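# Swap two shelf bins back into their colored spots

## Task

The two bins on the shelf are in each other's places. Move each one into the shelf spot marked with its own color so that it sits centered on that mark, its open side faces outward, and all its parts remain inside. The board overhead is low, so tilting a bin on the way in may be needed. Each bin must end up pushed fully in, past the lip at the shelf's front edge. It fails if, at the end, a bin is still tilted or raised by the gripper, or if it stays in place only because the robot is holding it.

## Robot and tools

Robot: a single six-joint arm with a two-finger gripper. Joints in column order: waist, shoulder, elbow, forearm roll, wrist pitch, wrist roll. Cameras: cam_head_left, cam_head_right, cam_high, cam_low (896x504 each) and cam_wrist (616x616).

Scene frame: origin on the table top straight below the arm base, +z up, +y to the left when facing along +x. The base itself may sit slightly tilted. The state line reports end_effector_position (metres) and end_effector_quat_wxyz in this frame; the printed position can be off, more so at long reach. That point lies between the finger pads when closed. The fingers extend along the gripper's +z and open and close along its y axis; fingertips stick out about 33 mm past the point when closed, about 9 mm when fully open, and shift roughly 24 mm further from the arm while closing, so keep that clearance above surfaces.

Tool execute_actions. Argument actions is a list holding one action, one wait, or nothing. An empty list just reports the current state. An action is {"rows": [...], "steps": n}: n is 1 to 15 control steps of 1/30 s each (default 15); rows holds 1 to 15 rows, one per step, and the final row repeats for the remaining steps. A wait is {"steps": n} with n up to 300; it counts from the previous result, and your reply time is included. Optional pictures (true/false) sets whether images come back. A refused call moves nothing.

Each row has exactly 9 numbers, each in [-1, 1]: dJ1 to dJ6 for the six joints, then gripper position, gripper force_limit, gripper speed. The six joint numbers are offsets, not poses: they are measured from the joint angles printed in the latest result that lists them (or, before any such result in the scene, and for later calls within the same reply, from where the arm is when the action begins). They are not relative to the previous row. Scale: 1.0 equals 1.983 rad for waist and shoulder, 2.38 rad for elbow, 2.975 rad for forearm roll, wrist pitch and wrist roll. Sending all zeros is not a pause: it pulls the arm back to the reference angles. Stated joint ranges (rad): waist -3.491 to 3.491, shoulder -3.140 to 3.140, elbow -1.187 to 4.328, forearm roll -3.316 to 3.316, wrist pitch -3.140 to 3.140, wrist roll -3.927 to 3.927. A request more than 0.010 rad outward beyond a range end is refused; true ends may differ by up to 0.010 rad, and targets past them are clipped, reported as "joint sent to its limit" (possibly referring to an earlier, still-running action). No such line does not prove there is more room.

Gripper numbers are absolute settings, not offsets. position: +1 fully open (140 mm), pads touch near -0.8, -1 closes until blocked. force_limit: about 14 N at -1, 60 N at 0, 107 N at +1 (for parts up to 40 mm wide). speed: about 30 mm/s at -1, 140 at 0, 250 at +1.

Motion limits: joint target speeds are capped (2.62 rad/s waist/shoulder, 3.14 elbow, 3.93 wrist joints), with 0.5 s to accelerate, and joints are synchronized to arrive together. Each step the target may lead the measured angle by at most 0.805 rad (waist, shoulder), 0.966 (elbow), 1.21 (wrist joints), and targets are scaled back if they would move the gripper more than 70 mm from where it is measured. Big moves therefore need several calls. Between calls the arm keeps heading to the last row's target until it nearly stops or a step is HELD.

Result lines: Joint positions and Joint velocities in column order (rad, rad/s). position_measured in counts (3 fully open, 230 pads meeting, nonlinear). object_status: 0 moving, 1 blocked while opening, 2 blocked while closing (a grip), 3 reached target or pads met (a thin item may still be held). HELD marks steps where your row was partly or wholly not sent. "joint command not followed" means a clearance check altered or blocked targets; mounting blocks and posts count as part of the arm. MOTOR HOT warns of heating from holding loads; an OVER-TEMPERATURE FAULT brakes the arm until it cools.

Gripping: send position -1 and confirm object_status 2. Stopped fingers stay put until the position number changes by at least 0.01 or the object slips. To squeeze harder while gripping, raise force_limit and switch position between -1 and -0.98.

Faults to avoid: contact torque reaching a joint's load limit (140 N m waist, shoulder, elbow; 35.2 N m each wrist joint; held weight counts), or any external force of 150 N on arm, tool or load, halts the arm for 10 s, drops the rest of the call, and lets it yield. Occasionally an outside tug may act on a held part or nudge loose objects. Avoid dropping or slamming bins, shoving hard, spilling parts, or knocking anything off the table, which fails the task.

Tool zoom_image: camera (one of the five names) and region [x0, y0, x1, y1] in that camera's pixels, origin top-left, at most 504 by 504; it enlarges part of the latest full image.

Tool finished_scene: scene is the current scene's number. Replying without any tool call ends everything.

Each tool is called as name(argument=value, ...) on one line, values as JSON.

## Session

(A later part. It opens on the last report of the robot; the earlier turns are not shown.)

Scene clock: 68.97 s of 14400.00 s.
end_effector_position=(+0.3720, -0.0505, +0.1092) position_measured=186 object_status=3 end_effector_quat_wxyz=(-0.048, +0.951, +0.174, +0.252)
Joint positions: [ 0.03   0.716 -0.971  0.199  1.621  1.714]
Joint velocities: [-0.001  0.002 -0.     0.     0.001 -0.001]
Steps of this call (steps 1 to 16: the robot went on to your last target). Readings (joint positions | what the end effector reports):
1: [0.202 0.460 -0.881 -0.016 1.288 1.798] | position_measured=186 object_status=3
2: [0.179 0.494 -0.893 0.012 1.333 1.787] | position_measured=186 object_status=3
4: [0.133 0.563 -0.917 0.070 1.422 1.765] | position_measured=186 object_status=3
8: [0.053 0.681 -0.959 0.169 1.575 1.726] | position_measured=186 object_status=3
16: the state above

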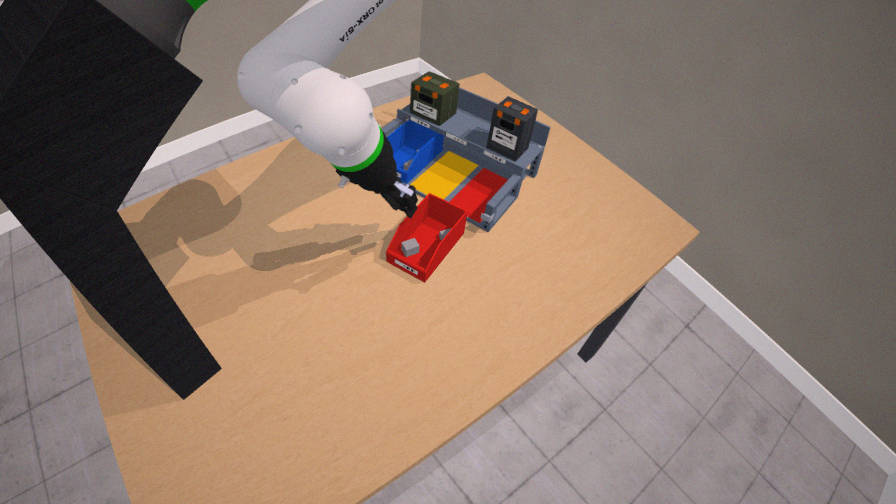

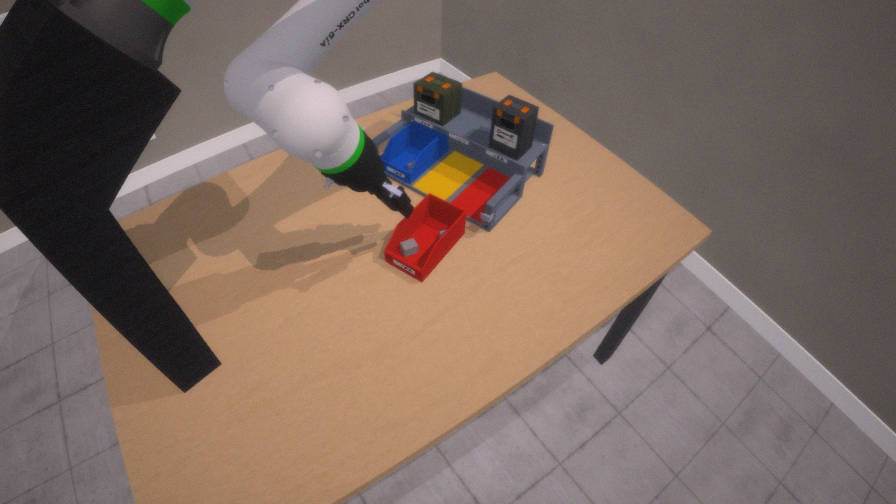

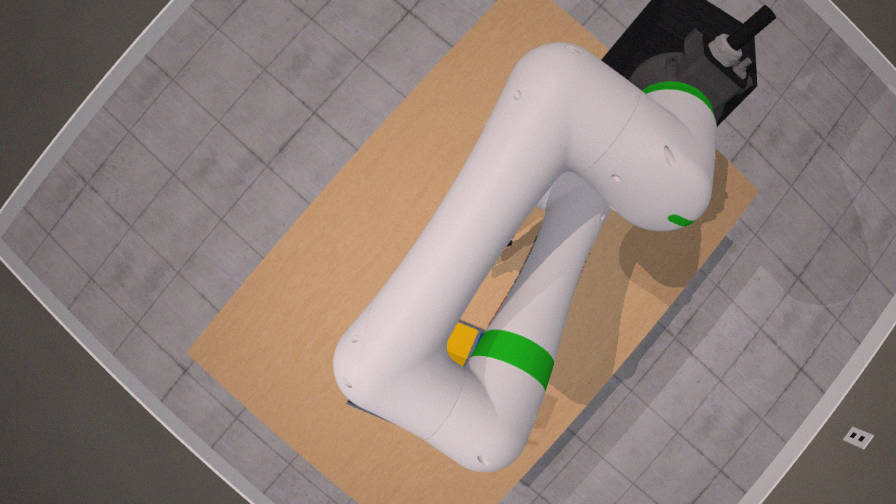

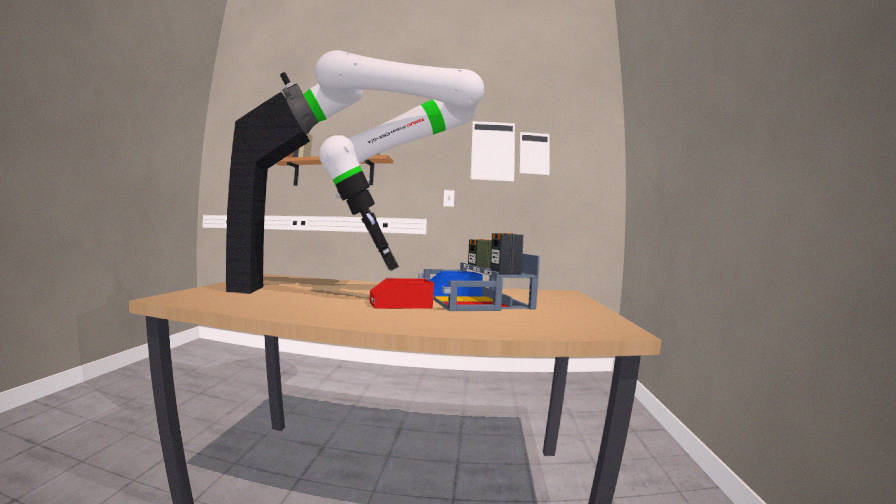

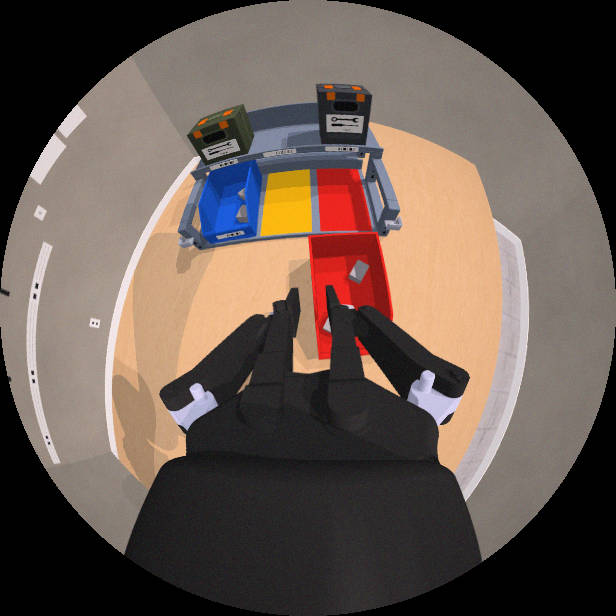

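execute_actions(actions=[{"rows":[[0.0116,0.0615,0.0693,-0.0087,-0.0134,-0.0037,-0.45,0.6,0.3]],"steps":14}])

zoom_image(camera="cam_wrist", region=[240, 200, 420, 380])

Scene clock: 70.10 s of 14400.00 s.
end_effector_position=(+0.3726, -0.0518, +0.0449) position_measured=186 object_status=3 end_effector_quat_wxyz=(-0.047, +0.951, +0.173, +0.253)
Joint positions: [ 0.053  0.838 -0.806  0.173  1.581  1.703]
Joint velocities: [ 0.     0.001  0.     0.001 -0.     0.   ]
Steps of this call (steps 1 to 15: the robot went on to your last target; steps 16 to 20: nothing new was sent; steps 21 to 34: all 14 steps of this action). Readings (joint positions | what the end effector reports):
21: [0.030 0.716 -0.971 0.199 1.621 1.714] | position_measured=186 object_status=3
22: [0.030 0.718 -0.969 0.199 1.621 1.714] | position_measured=186 object_status=3
24: [0.033 0.737 -0.944 0.195 1.615 1.712] | position_measured=186 object_status=3
28: [0.048 0.815 -0.836 0.178 1.589 1.705] | position_measured=186 object_status=3
34: the state above

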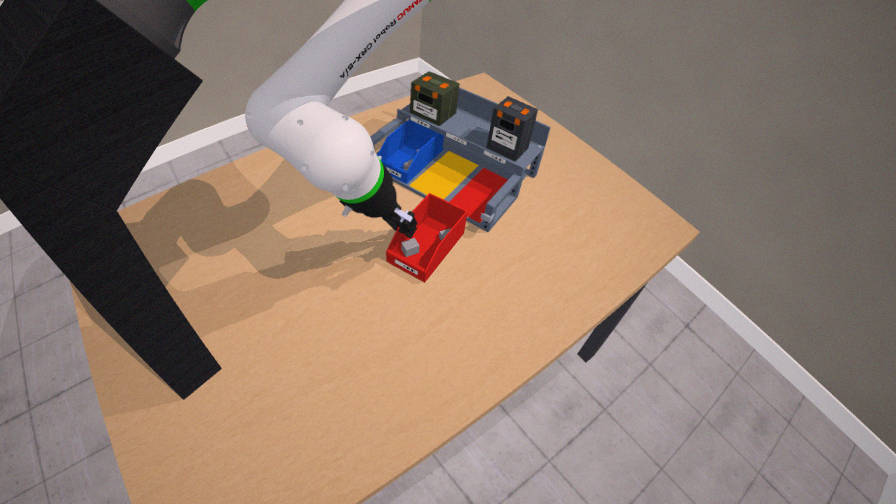

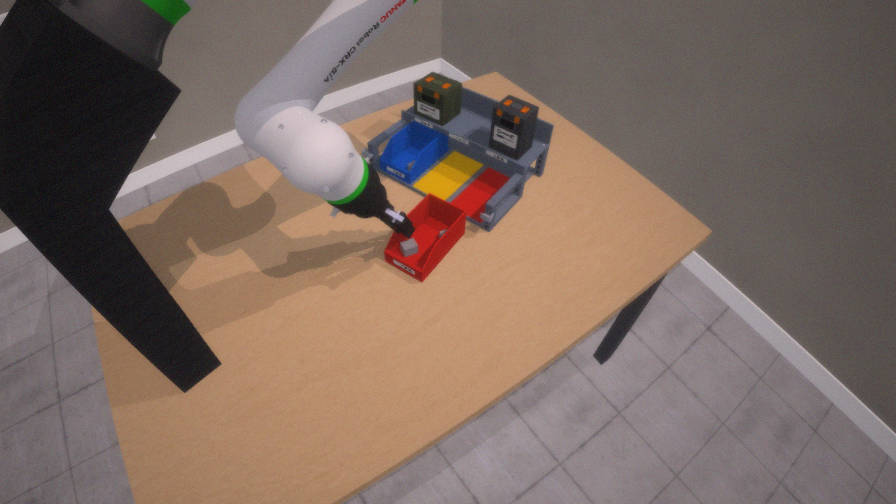

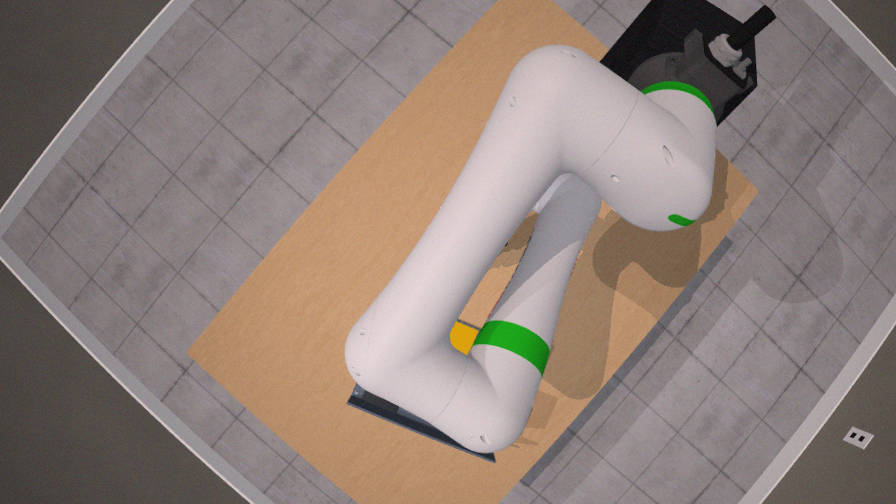

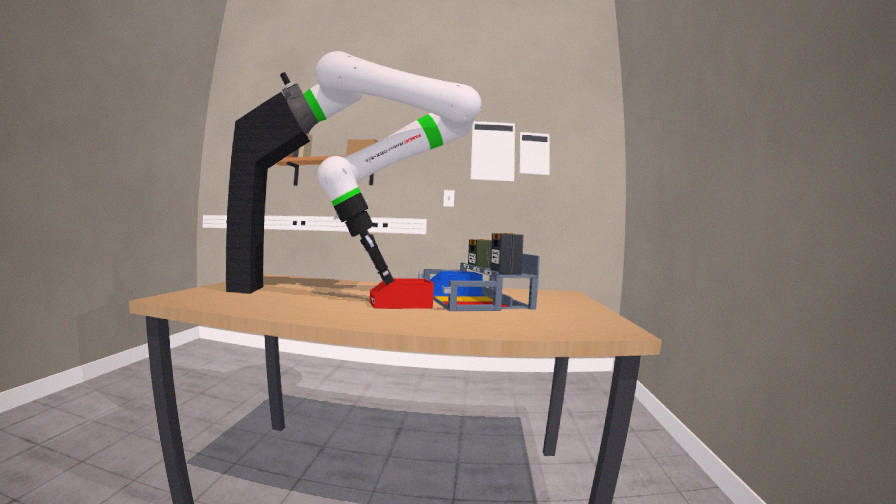

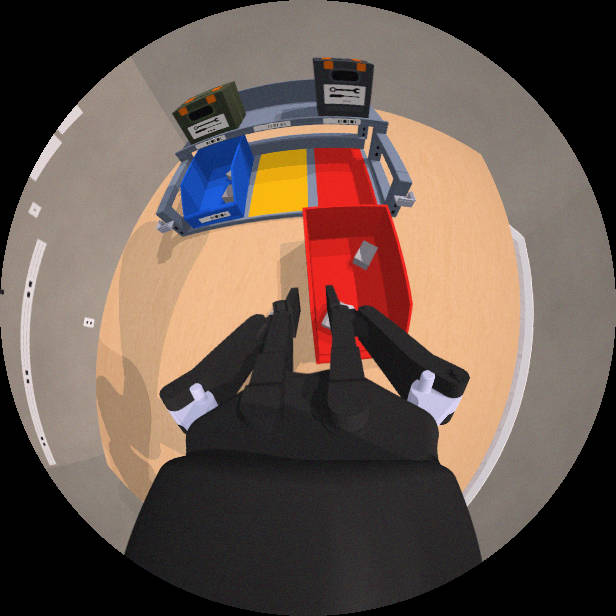

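Region (240, 200, 420, 380) of cam_wrist's 616x616 image, scaled by 2.800, with more detail than that image has.

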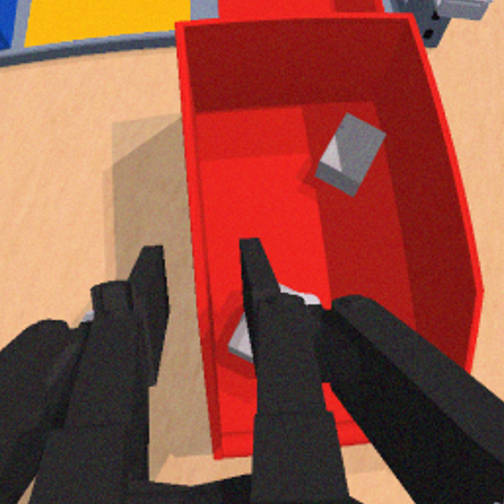

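execute_actions(actions=[{"rows":[[0.0017,0,0,0,0,0,-1,0.7,0]],"steps":13}], pictures=false)

execute_actions(actions=[{"rows":[[-0.0085,-0.0424,-0.0479,0.006,0.0094,0.0027,-1,0.7,0]],"steps":13}])

Scene clock: 72.60 s of 14400.00 s.
end_effector_position=(+0.3724, -0.0496, +0.0444) position_measured=232 object_status=0 end_effector_quat_wxyz=(-0.049, +0.951, +0.174, +0.252)
Joint positions: [ 0.056  0.838 -0.806  0.173  1.581  1.703]
Joint velocities: [-0.     0.    -0.     0.    -0.001 -0.001]
Steps of this call (steps 1 to 15: the robot went on to your last target; steps 16 to 62: nothing new was sent; steps 63 to 75: all 13 steps of this action). Readings (joint positions | what the end effector reports):
63: [0.053 0.838 -0.806 0.173 1.581 1.703] | position_measured=186 object_status=0
64: [0.054 0.838 -0.806 0.173 1.581 1.703] | position_measured=188 object_status=0
66: [0.056 0.838 -0.806 0.173 1.581 1.703] | position_measured=203 object_status=0
70: [0.056 0.838 -0.806 0.173 1.581 1.703] | position_measured=231 object_status=0
75: the state above

Scene clock: 73.03 s of 14400.00 s.
end_effector_position=(+0.3726, -0.0496, +0.0889) position_measured=232 object_status=3 end_effector_quat_wxyz=(-0.049, +0.951, +0.175, +0.252)
Joint positions: [ 0.039  0.754 -0.92   0.191  1.609  1.711]
Joint velocities: [ 0.    -0.001  0.    -0.     0.001  0.   ]
Steps of this call (steps 1 to 13: all 13 steps of this action). Readings (joint positions | what the end effector reports):
1: [0.056 0.838 -0.806 0.173 1.581 1.703] | position_measured=232 object_status=0
2: [0.056 0.836 -0.808 0.173 1.582 1.703] | position_measured=232 object_status=0
4: [0.052 0.818 -0.833 0.177 1.588 1.705] | position_measured=232 object_status=3
8: [0.040 0.759 -0.913 0.189 1.608 1.710] | position_measured=232 object_status=3
13: the state above

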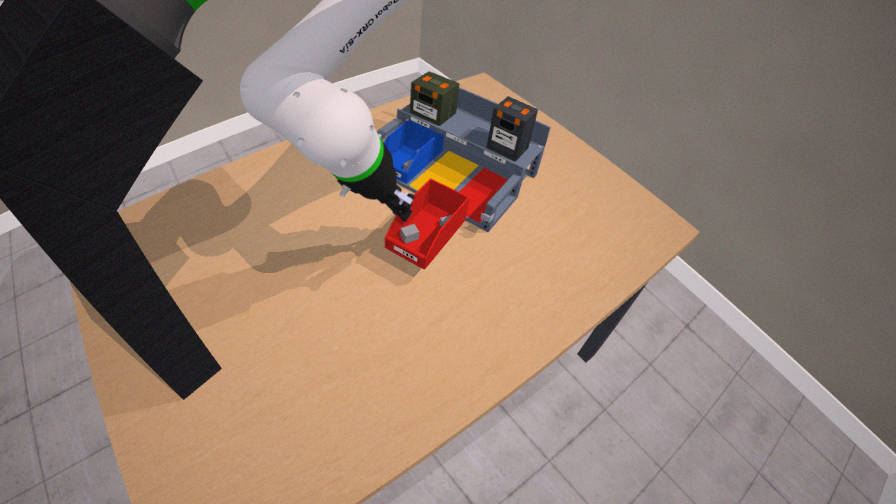

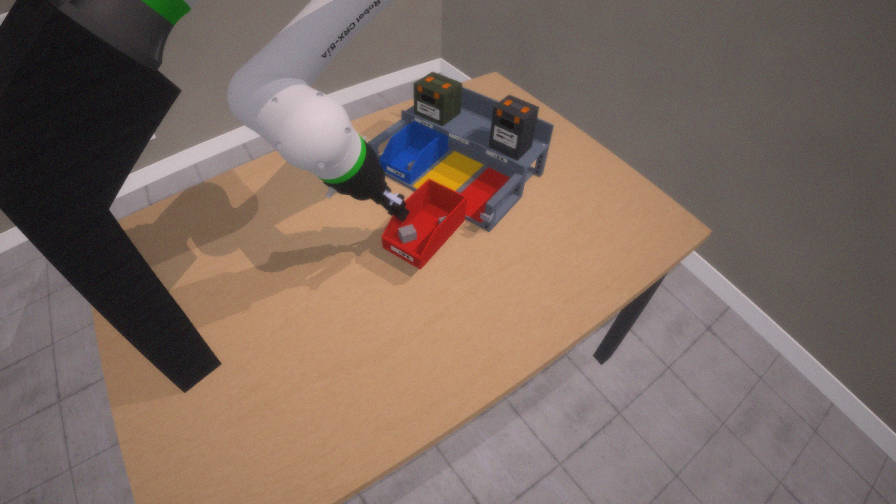

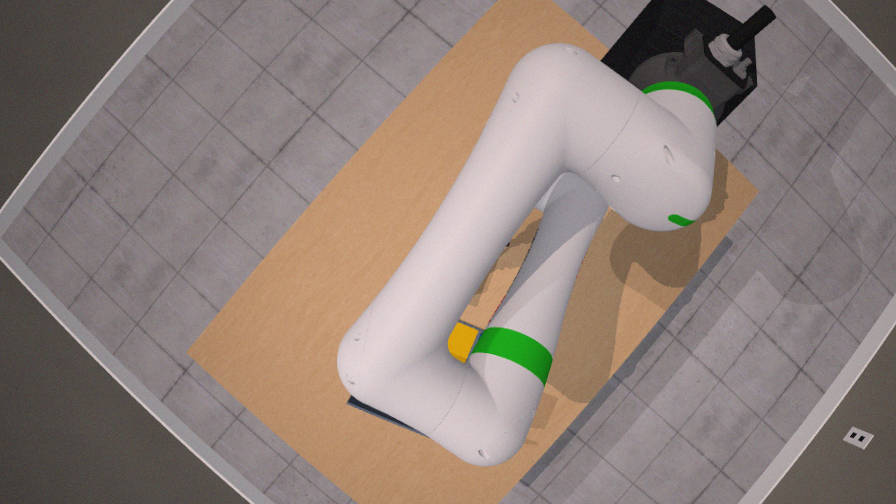

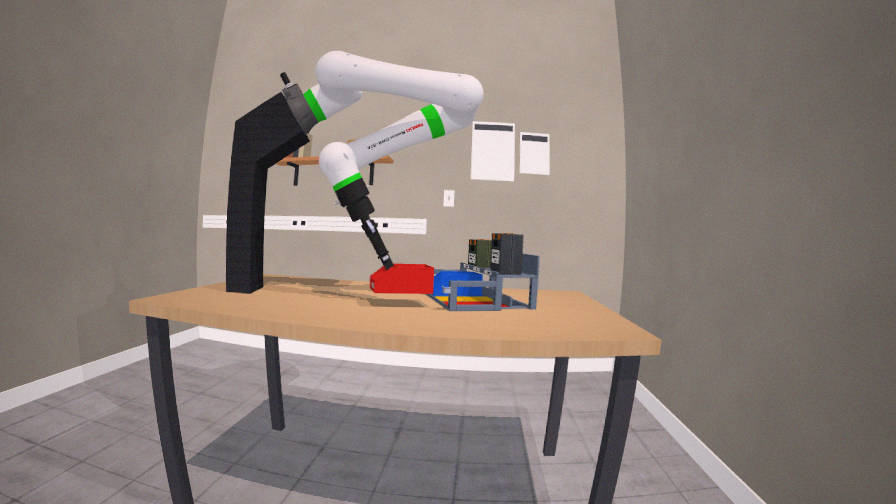

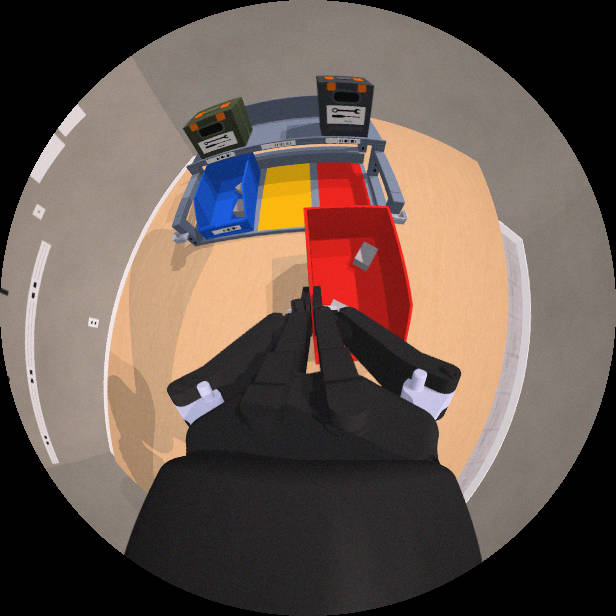

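Moving to the pre-insert pose: deltas (.063, −.534, .142, −.041, −.776, −.100).

execute_actions(actions=[{"rows":[[0.0318,-0.2693,0.0597,-0.0138,-0.2608,-0.0336,-1,0.7,0]],"steps":15}], pictures=false)

execute_actions(actions=[{"steps":12}])

Scene clock: 73.90 s of 14400.00 s.
end_effector_position=(+0.4932, -0.0185, +0.0823) position_measured=232 object_status=3 end_effector_quat_wxyz=(-0.043, +0.959, +0.180, +0.213)
Joint positions: [ 0.087  0.352 -0.813  0.16   1.025  1.636]
Joint velocities: [ 0.129 -1.088  0.291 -0.083 -1.57  -0.201]
Steps of this call (steps 1 to 11: the robot went on to your last target; steps 12 to 26: all 15 steps of this action). Readings (joint positions | what the end effector reports):
12: [0.039 0.754 -0.920 0.191 1.609 1.711] | position_measured=232 object_status=3
13: [0.039 0.752 -0.920 0.191 1.606 1.711] | position_measured=232 object_status=3
15: [0.042 0.731 -0.914 0.189 1.576 1.707] | position_measured=232 object_status=3
19: [0.055 0.620 -0.884 0.180 1.414 1.686] | position_measured=232 object_status=3
26: the state above

Scene clock: 74.30 s of 14400.00 s.
end_effector_position=(+0.5329, -0.0089, +0.0972) position_measured=232 object_status=3 end_effector_quat_wxyz=(-0.038, +0.963, +0.177, +0.201)
Joint positions: [ 0.102  0.22  -0.778  0.149  0.833  1.611]
Joint velocities: [ 0.001 -0.001  0.     0.001 -0.001  0.   ]
Steps of this call (steps 1 to 12: the robot went on to your last target). Readings (joint positions | what the end effector reports):
1: [0.091 0.316 -0.803 0.157 0.974 1.629] | position_measured=232 object_status=3
2: [0.094 0.286 -0.795 0.155 0.930 1.623] | position_measured=232 object_status=3
4: [0.099 0.243 -0.784 0.151 0.867 1.615] | position_measured=232 object_status=3
8: [0.102 0.220 -0.778 0.149 0.834 1.611] | position_measured=232 object_status=3
12: the state above

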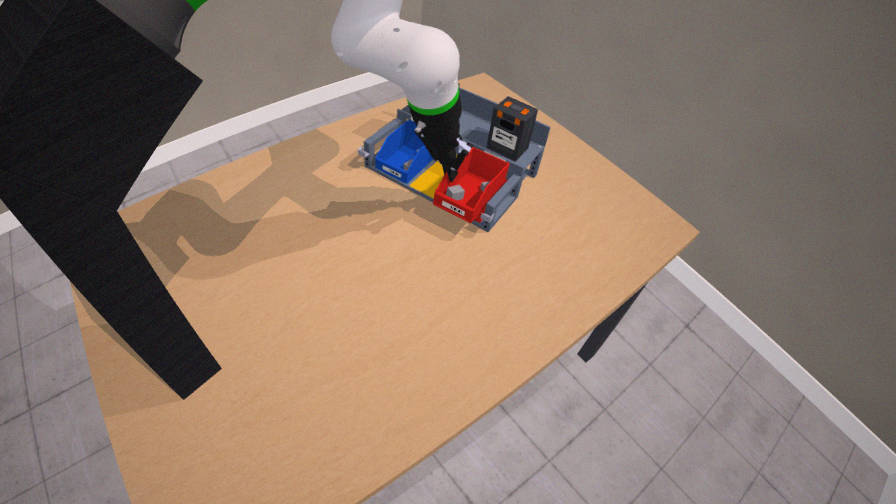

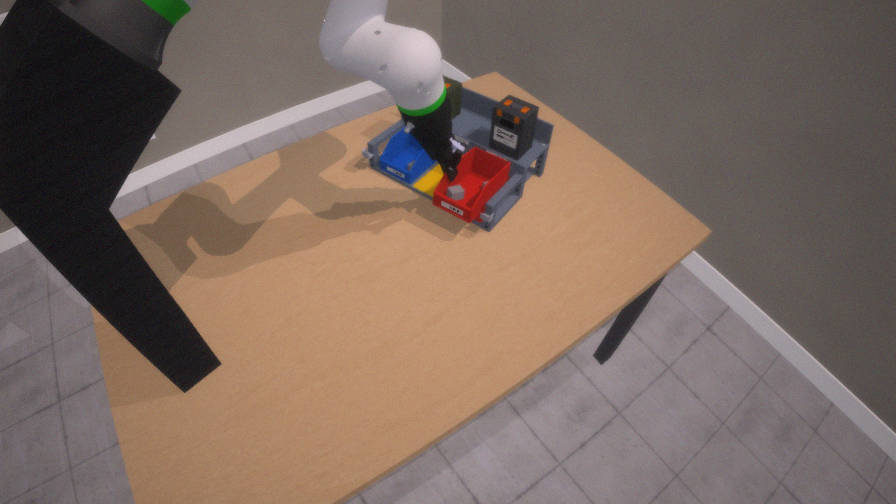

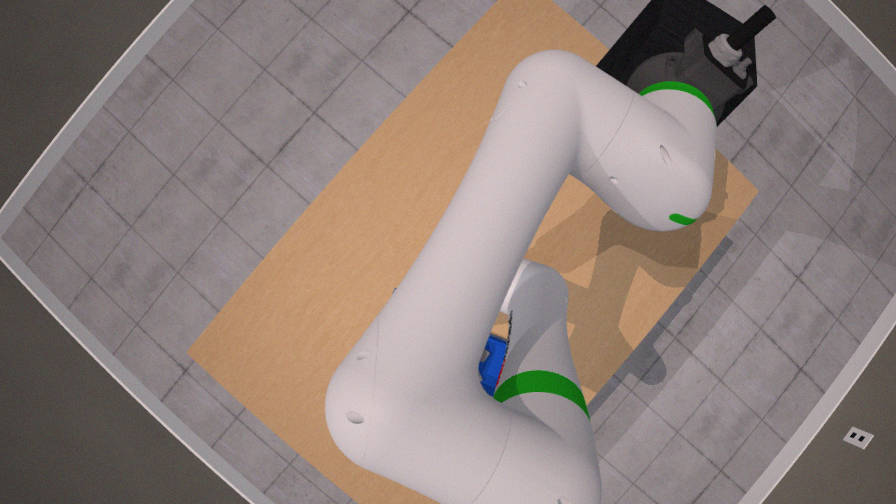

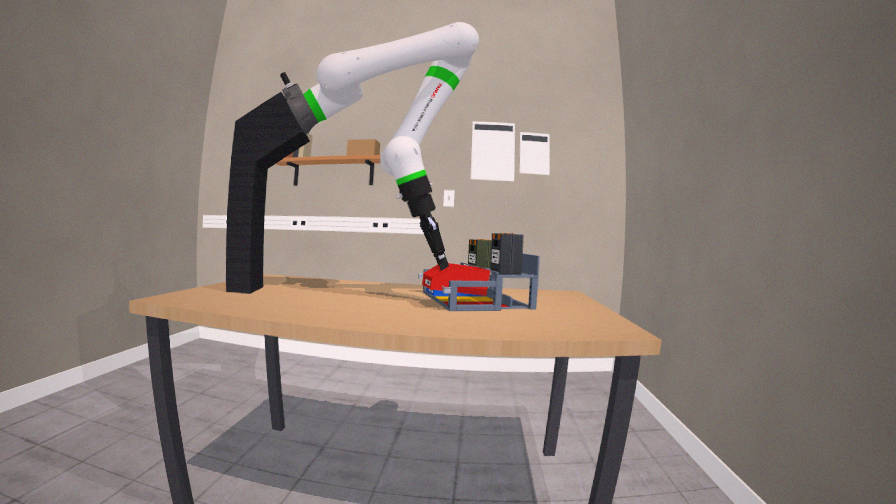

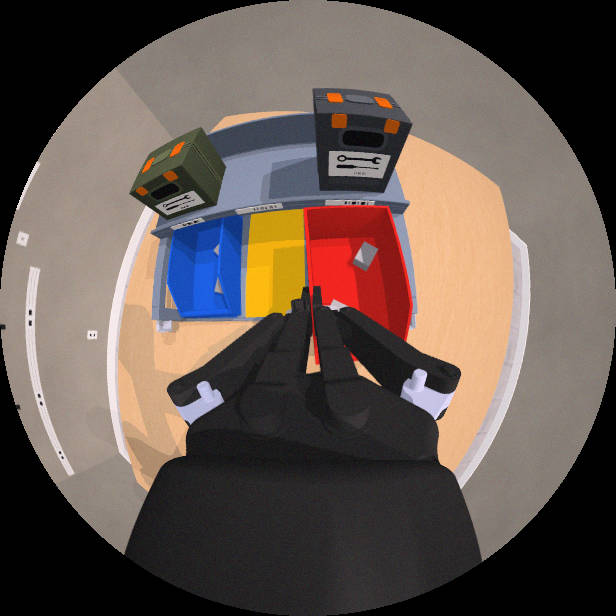

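execute_actions(actions=[])

Scene clock: 77.10 s of 14400.00 s.
end_effector_position=(+0.5330, -0.0089, +0.0972) position_measured=232 object_status=3 end_effector_quat_wxyz=(-0.038, +0.963, +0.177, +0.201)
Joint positions: [ 0.102  0.22  -0.778  0.15   0.833  1.611]
Joint velocities: [ 0.     0.     0.    -0.    -0.     0.001]
Steps of this call (steps 1 to 30: the robot went on to your last target; steps 31 to 84: nothing new was sent). Readings (joint positions | what the end effector reports):
1: [0.102 0.220 -0.778 0.149 0.833 1.611] | position_measured=232 object_status=3
2: [0.102 0.220 -0.778 0.149 0.833 1.611] | position_measured=232 object_status=3
4: [0.102 0.220 -0.778 0.149 0.833 1.611] | position_measured=232 object_status=3
8: [0.102 0.220 -0.778 0.149 0.833 1.611] | position_measured=232 object_status=3
84: the state above
The arm was judged still, so your last target was given up. Only a new action makes it travel on or press farther. Fingers that are still opening or closing keep moving.

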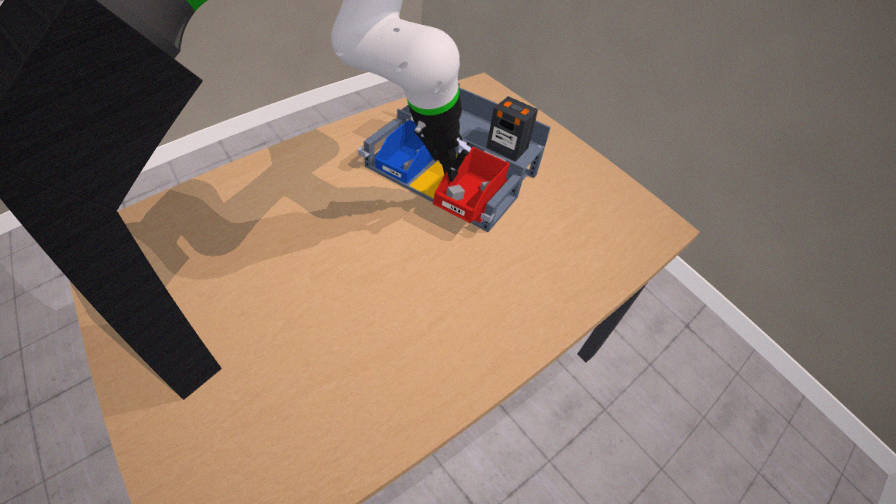

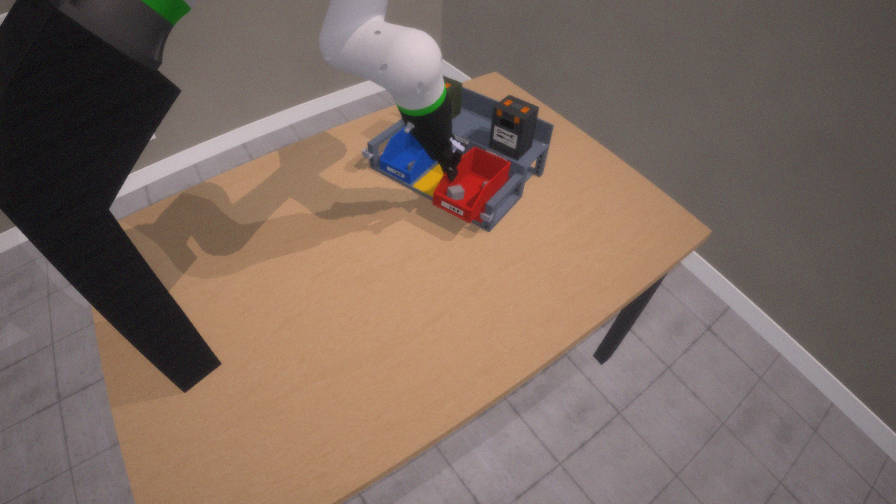

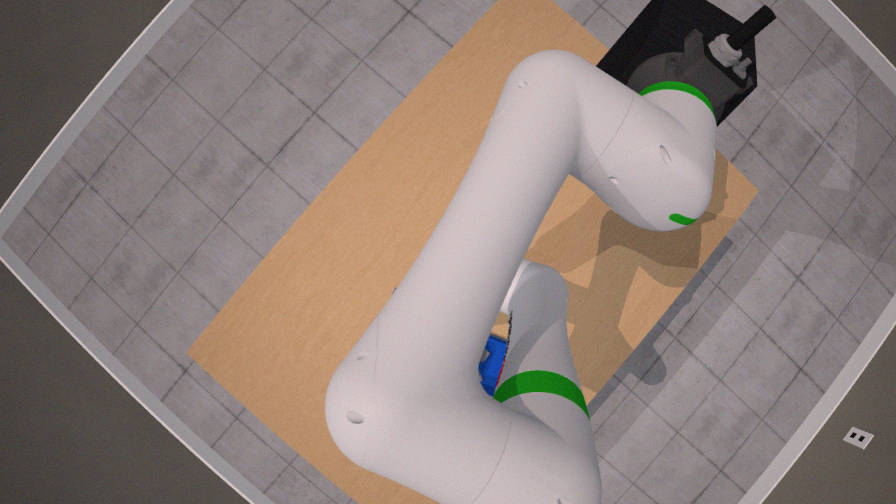

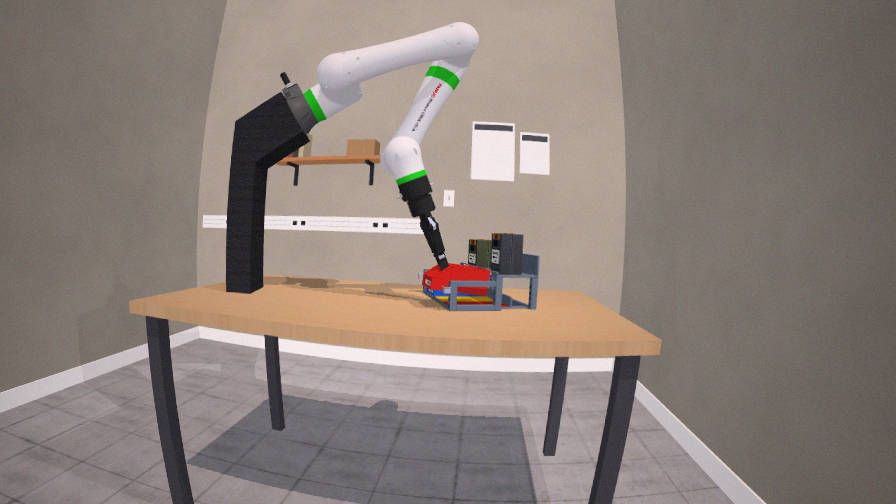

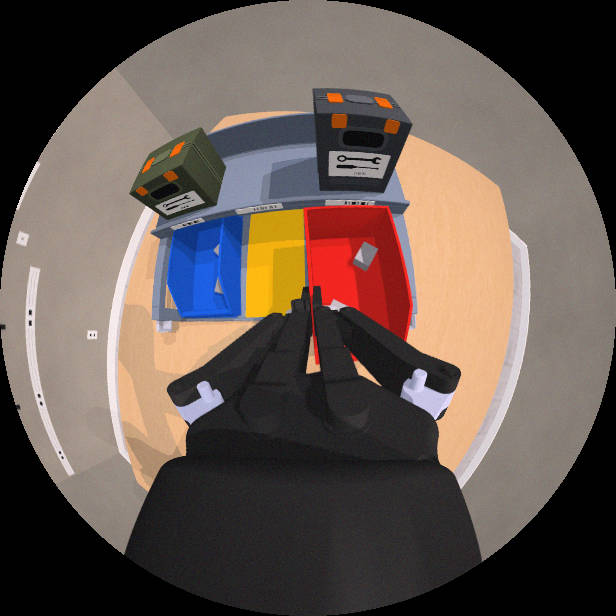

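execute_actions(actions=[{"rows":[[-0.002,0.0439,0.0277,0.0007,0.008,0,-1,0.7,0]],"steps":15}])

Scene clock: 77.93 s of 14400.00 s.
end_effector_position=(+0.5368, -0.0109, +0.0674) position_measured=232 object_status=3 end_effector_quat_wxyz=(-0.039, +0.963, +0.176, +0.202)
Joint positions: [ 0.098  0.307 -0.712  0.152  0.857  1.611]
Joint velocities: [-0.     0.001 -0.     0.     0.    -0.001]
Steps of this call (steps 1 to 10: nothing new was sent; steps 11 to 25: all 15 steps of this action). Readings (joint positions | what the end effector reports):
11: [0.102 0.220 -0.778 0.150 0.833 1.611] | position_measured=232 object_status=3
12: [0.102 0.222 -0.776 0.150 0.834 1.611] | position_measured=232 object_status=3
14: [0.101 0.243 -0.760 0.150 0.840 1.611] | position_measured=232 object_status=3
18: [0.098 0.304 -0.714 0.152 0.856 1.611] | position_measured=232 object_status=3
25: the state above

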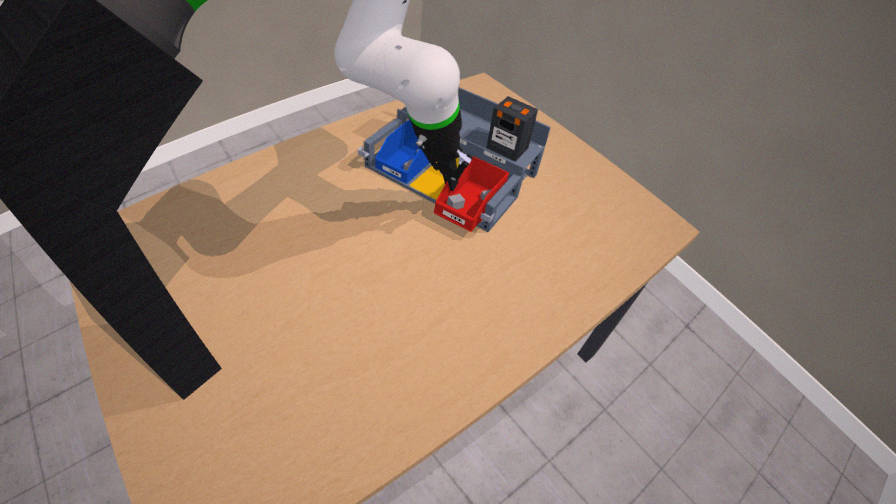

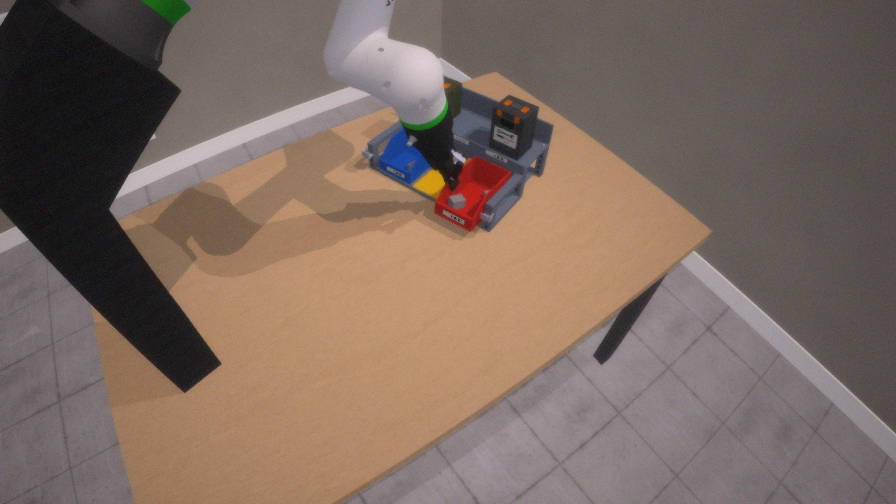

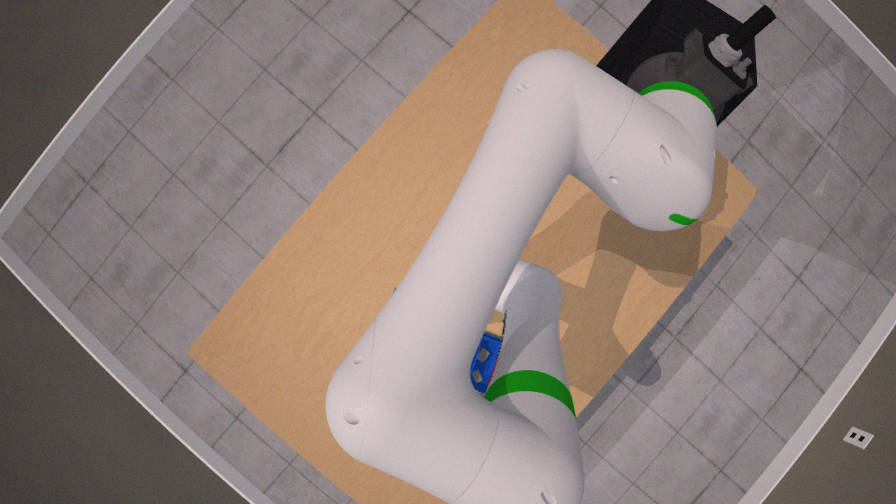

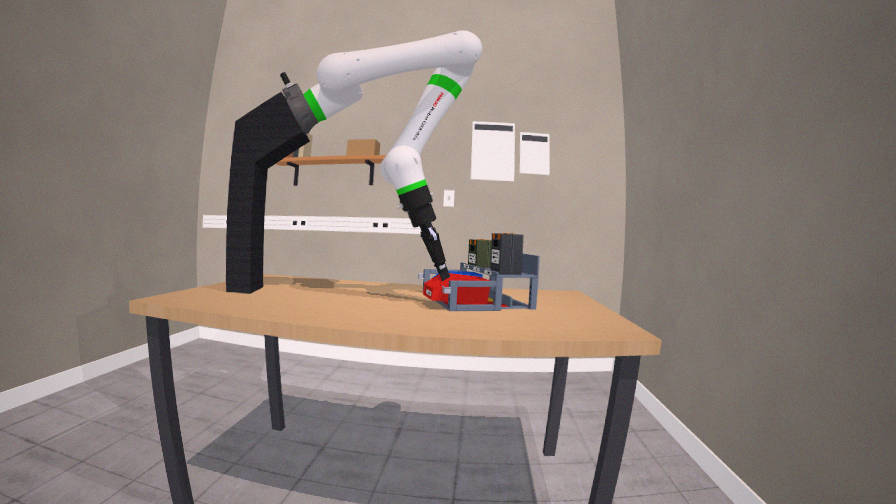

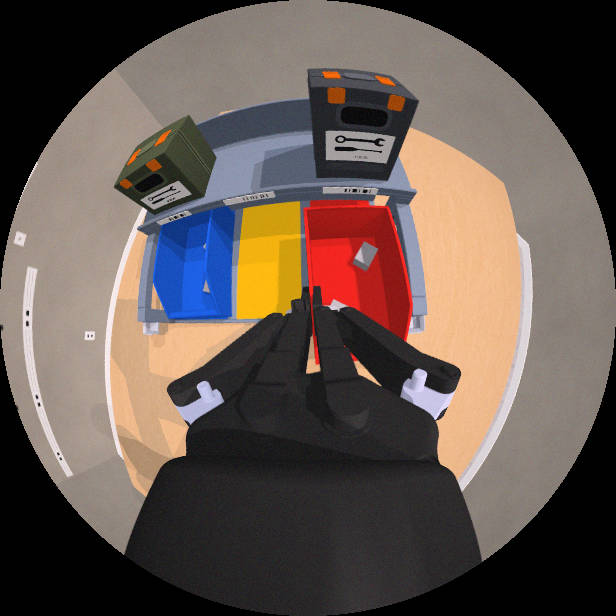

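execute_actions(actions=[{"rows":[[0.002,-0.004,0.005,-0.0007,-0.007,0,-1,0.7,0],[0.0035,-0.0076,0.0105,-0.0013,-0.0134,-0.0003,-1,0.7,0],[0.005,-0.0098,0.016,-0.002,-0.019,-0.0006,-1,0.7,0],[0.0065,-0.012,0.021,-0.0026,-0.025,-0.0009,-1,0.7,0],[0.008,-0.014,0.026,-0.0032,-0.030,-0.0011,-1,0.7,0],[0.0095,-0.016,0.031,-0.0038,-0.036,-0.0014,-1,0.7,0],[0.011,-0.018,0.036,-0.0044,-0.041,-0.0016,-1,0.7,0],[0.0125,-0.020,0.041,-0.005,-0.046,-0.0019,-1,0.7,0],[0.014,-0.0216,0.0465,-0.0055,-0.0515,-0.0021,-1,0.7,0],[0.0151,-0.0232,0.0517,-0.006,-0.0568,-0.0024,-1,0.7,0]],"steps":15}])

Scene clock: 79.33 s of 14400.00 s.
end_effector_position=(+0.5975, +0.0123, +0.0604) position_measured=232 object_status=3 end_effector_quat_wxyz=(-0.038, +0.962, +0.177, +0.203)
Joint positions: [ 0.128  0.261 -0.589  0.134  0.689  1.604]
Joint velocities: [ 0.     0.     0.     0.    -0.004 -0.001]
Steps of this call (steps 1 to 15: the robot went on to your last target; steps 16 to 27: nothing new was sent; steps 28 to 42: all 15 steps of this action). Readings (joint positions | what the end effector reports):
28: [0.098 0.307 -0.712 0.152 0.857 1.611] | position_measured=232 object_status=3
29: [0.099 0.306 -0.710 0.152 0.854 1.611] | position_measured=232 object_status=3
31: [0.104 0.296 -0.692 0.149 0.826 1.610] | position_measured=232 object_status=3
35: [0.116 0.277 -0.643 0.141 0.758 1.607] | position_measured=232 object_status=3
42: the state above

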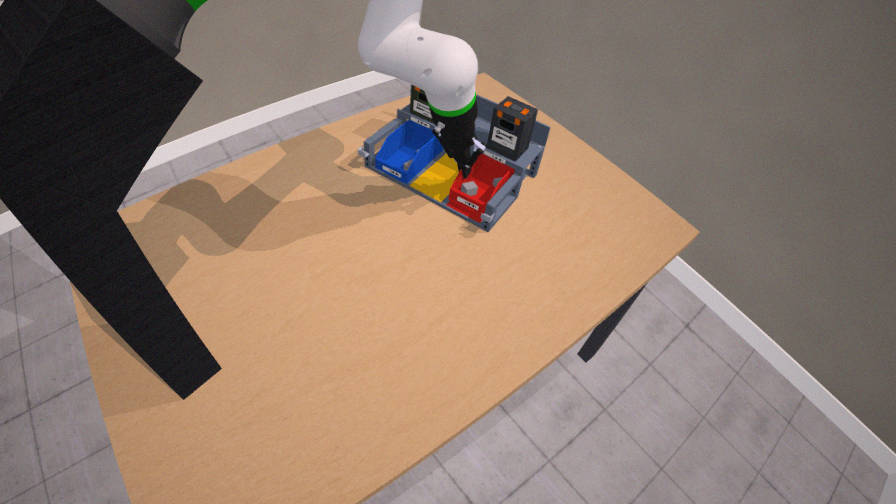

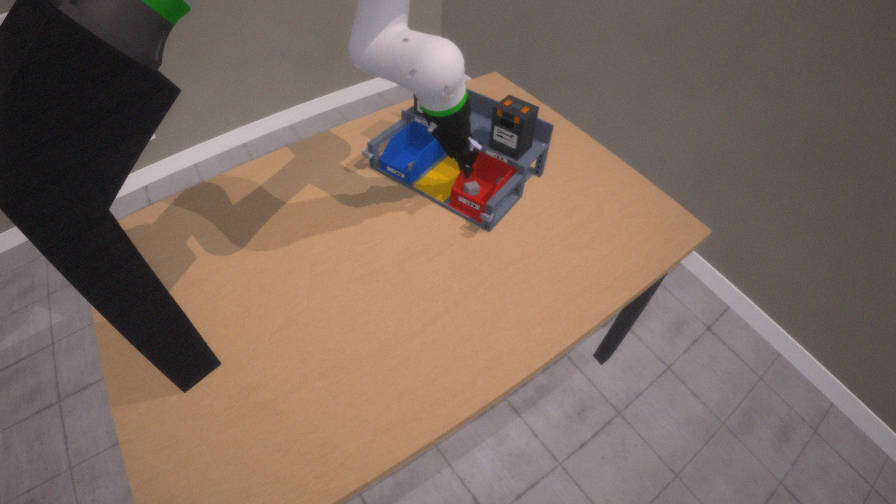

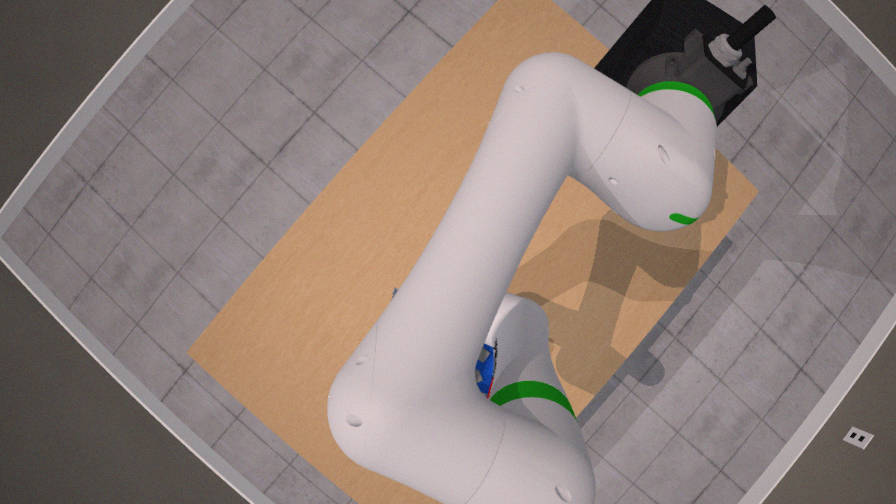

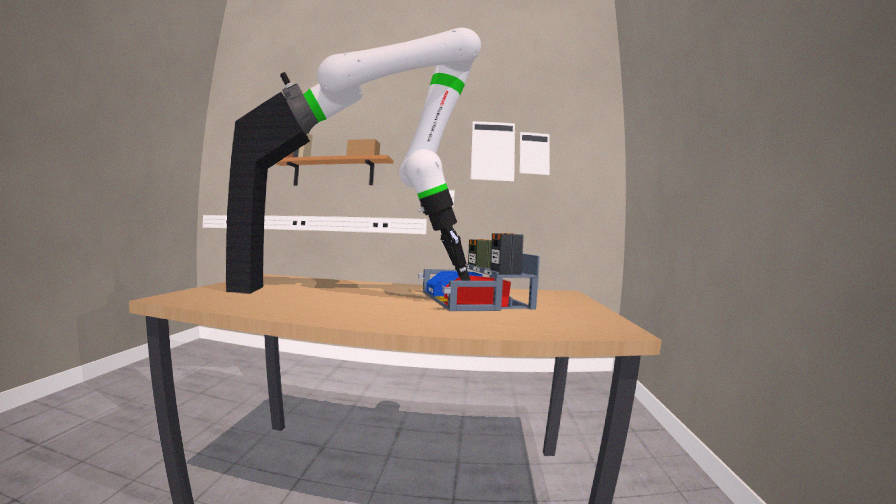

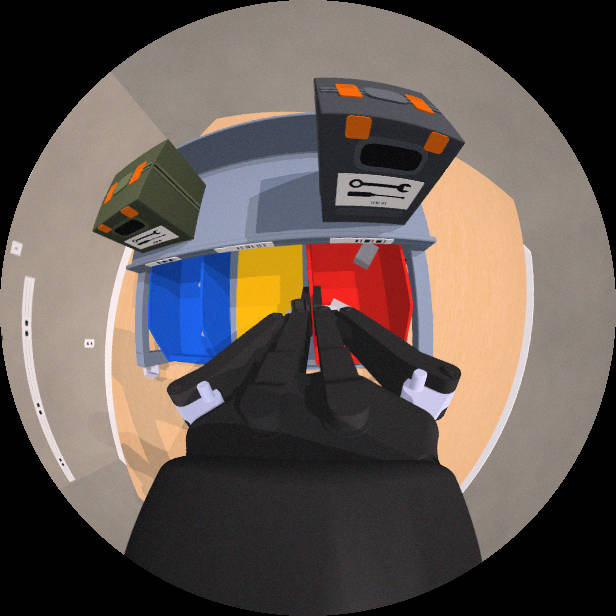

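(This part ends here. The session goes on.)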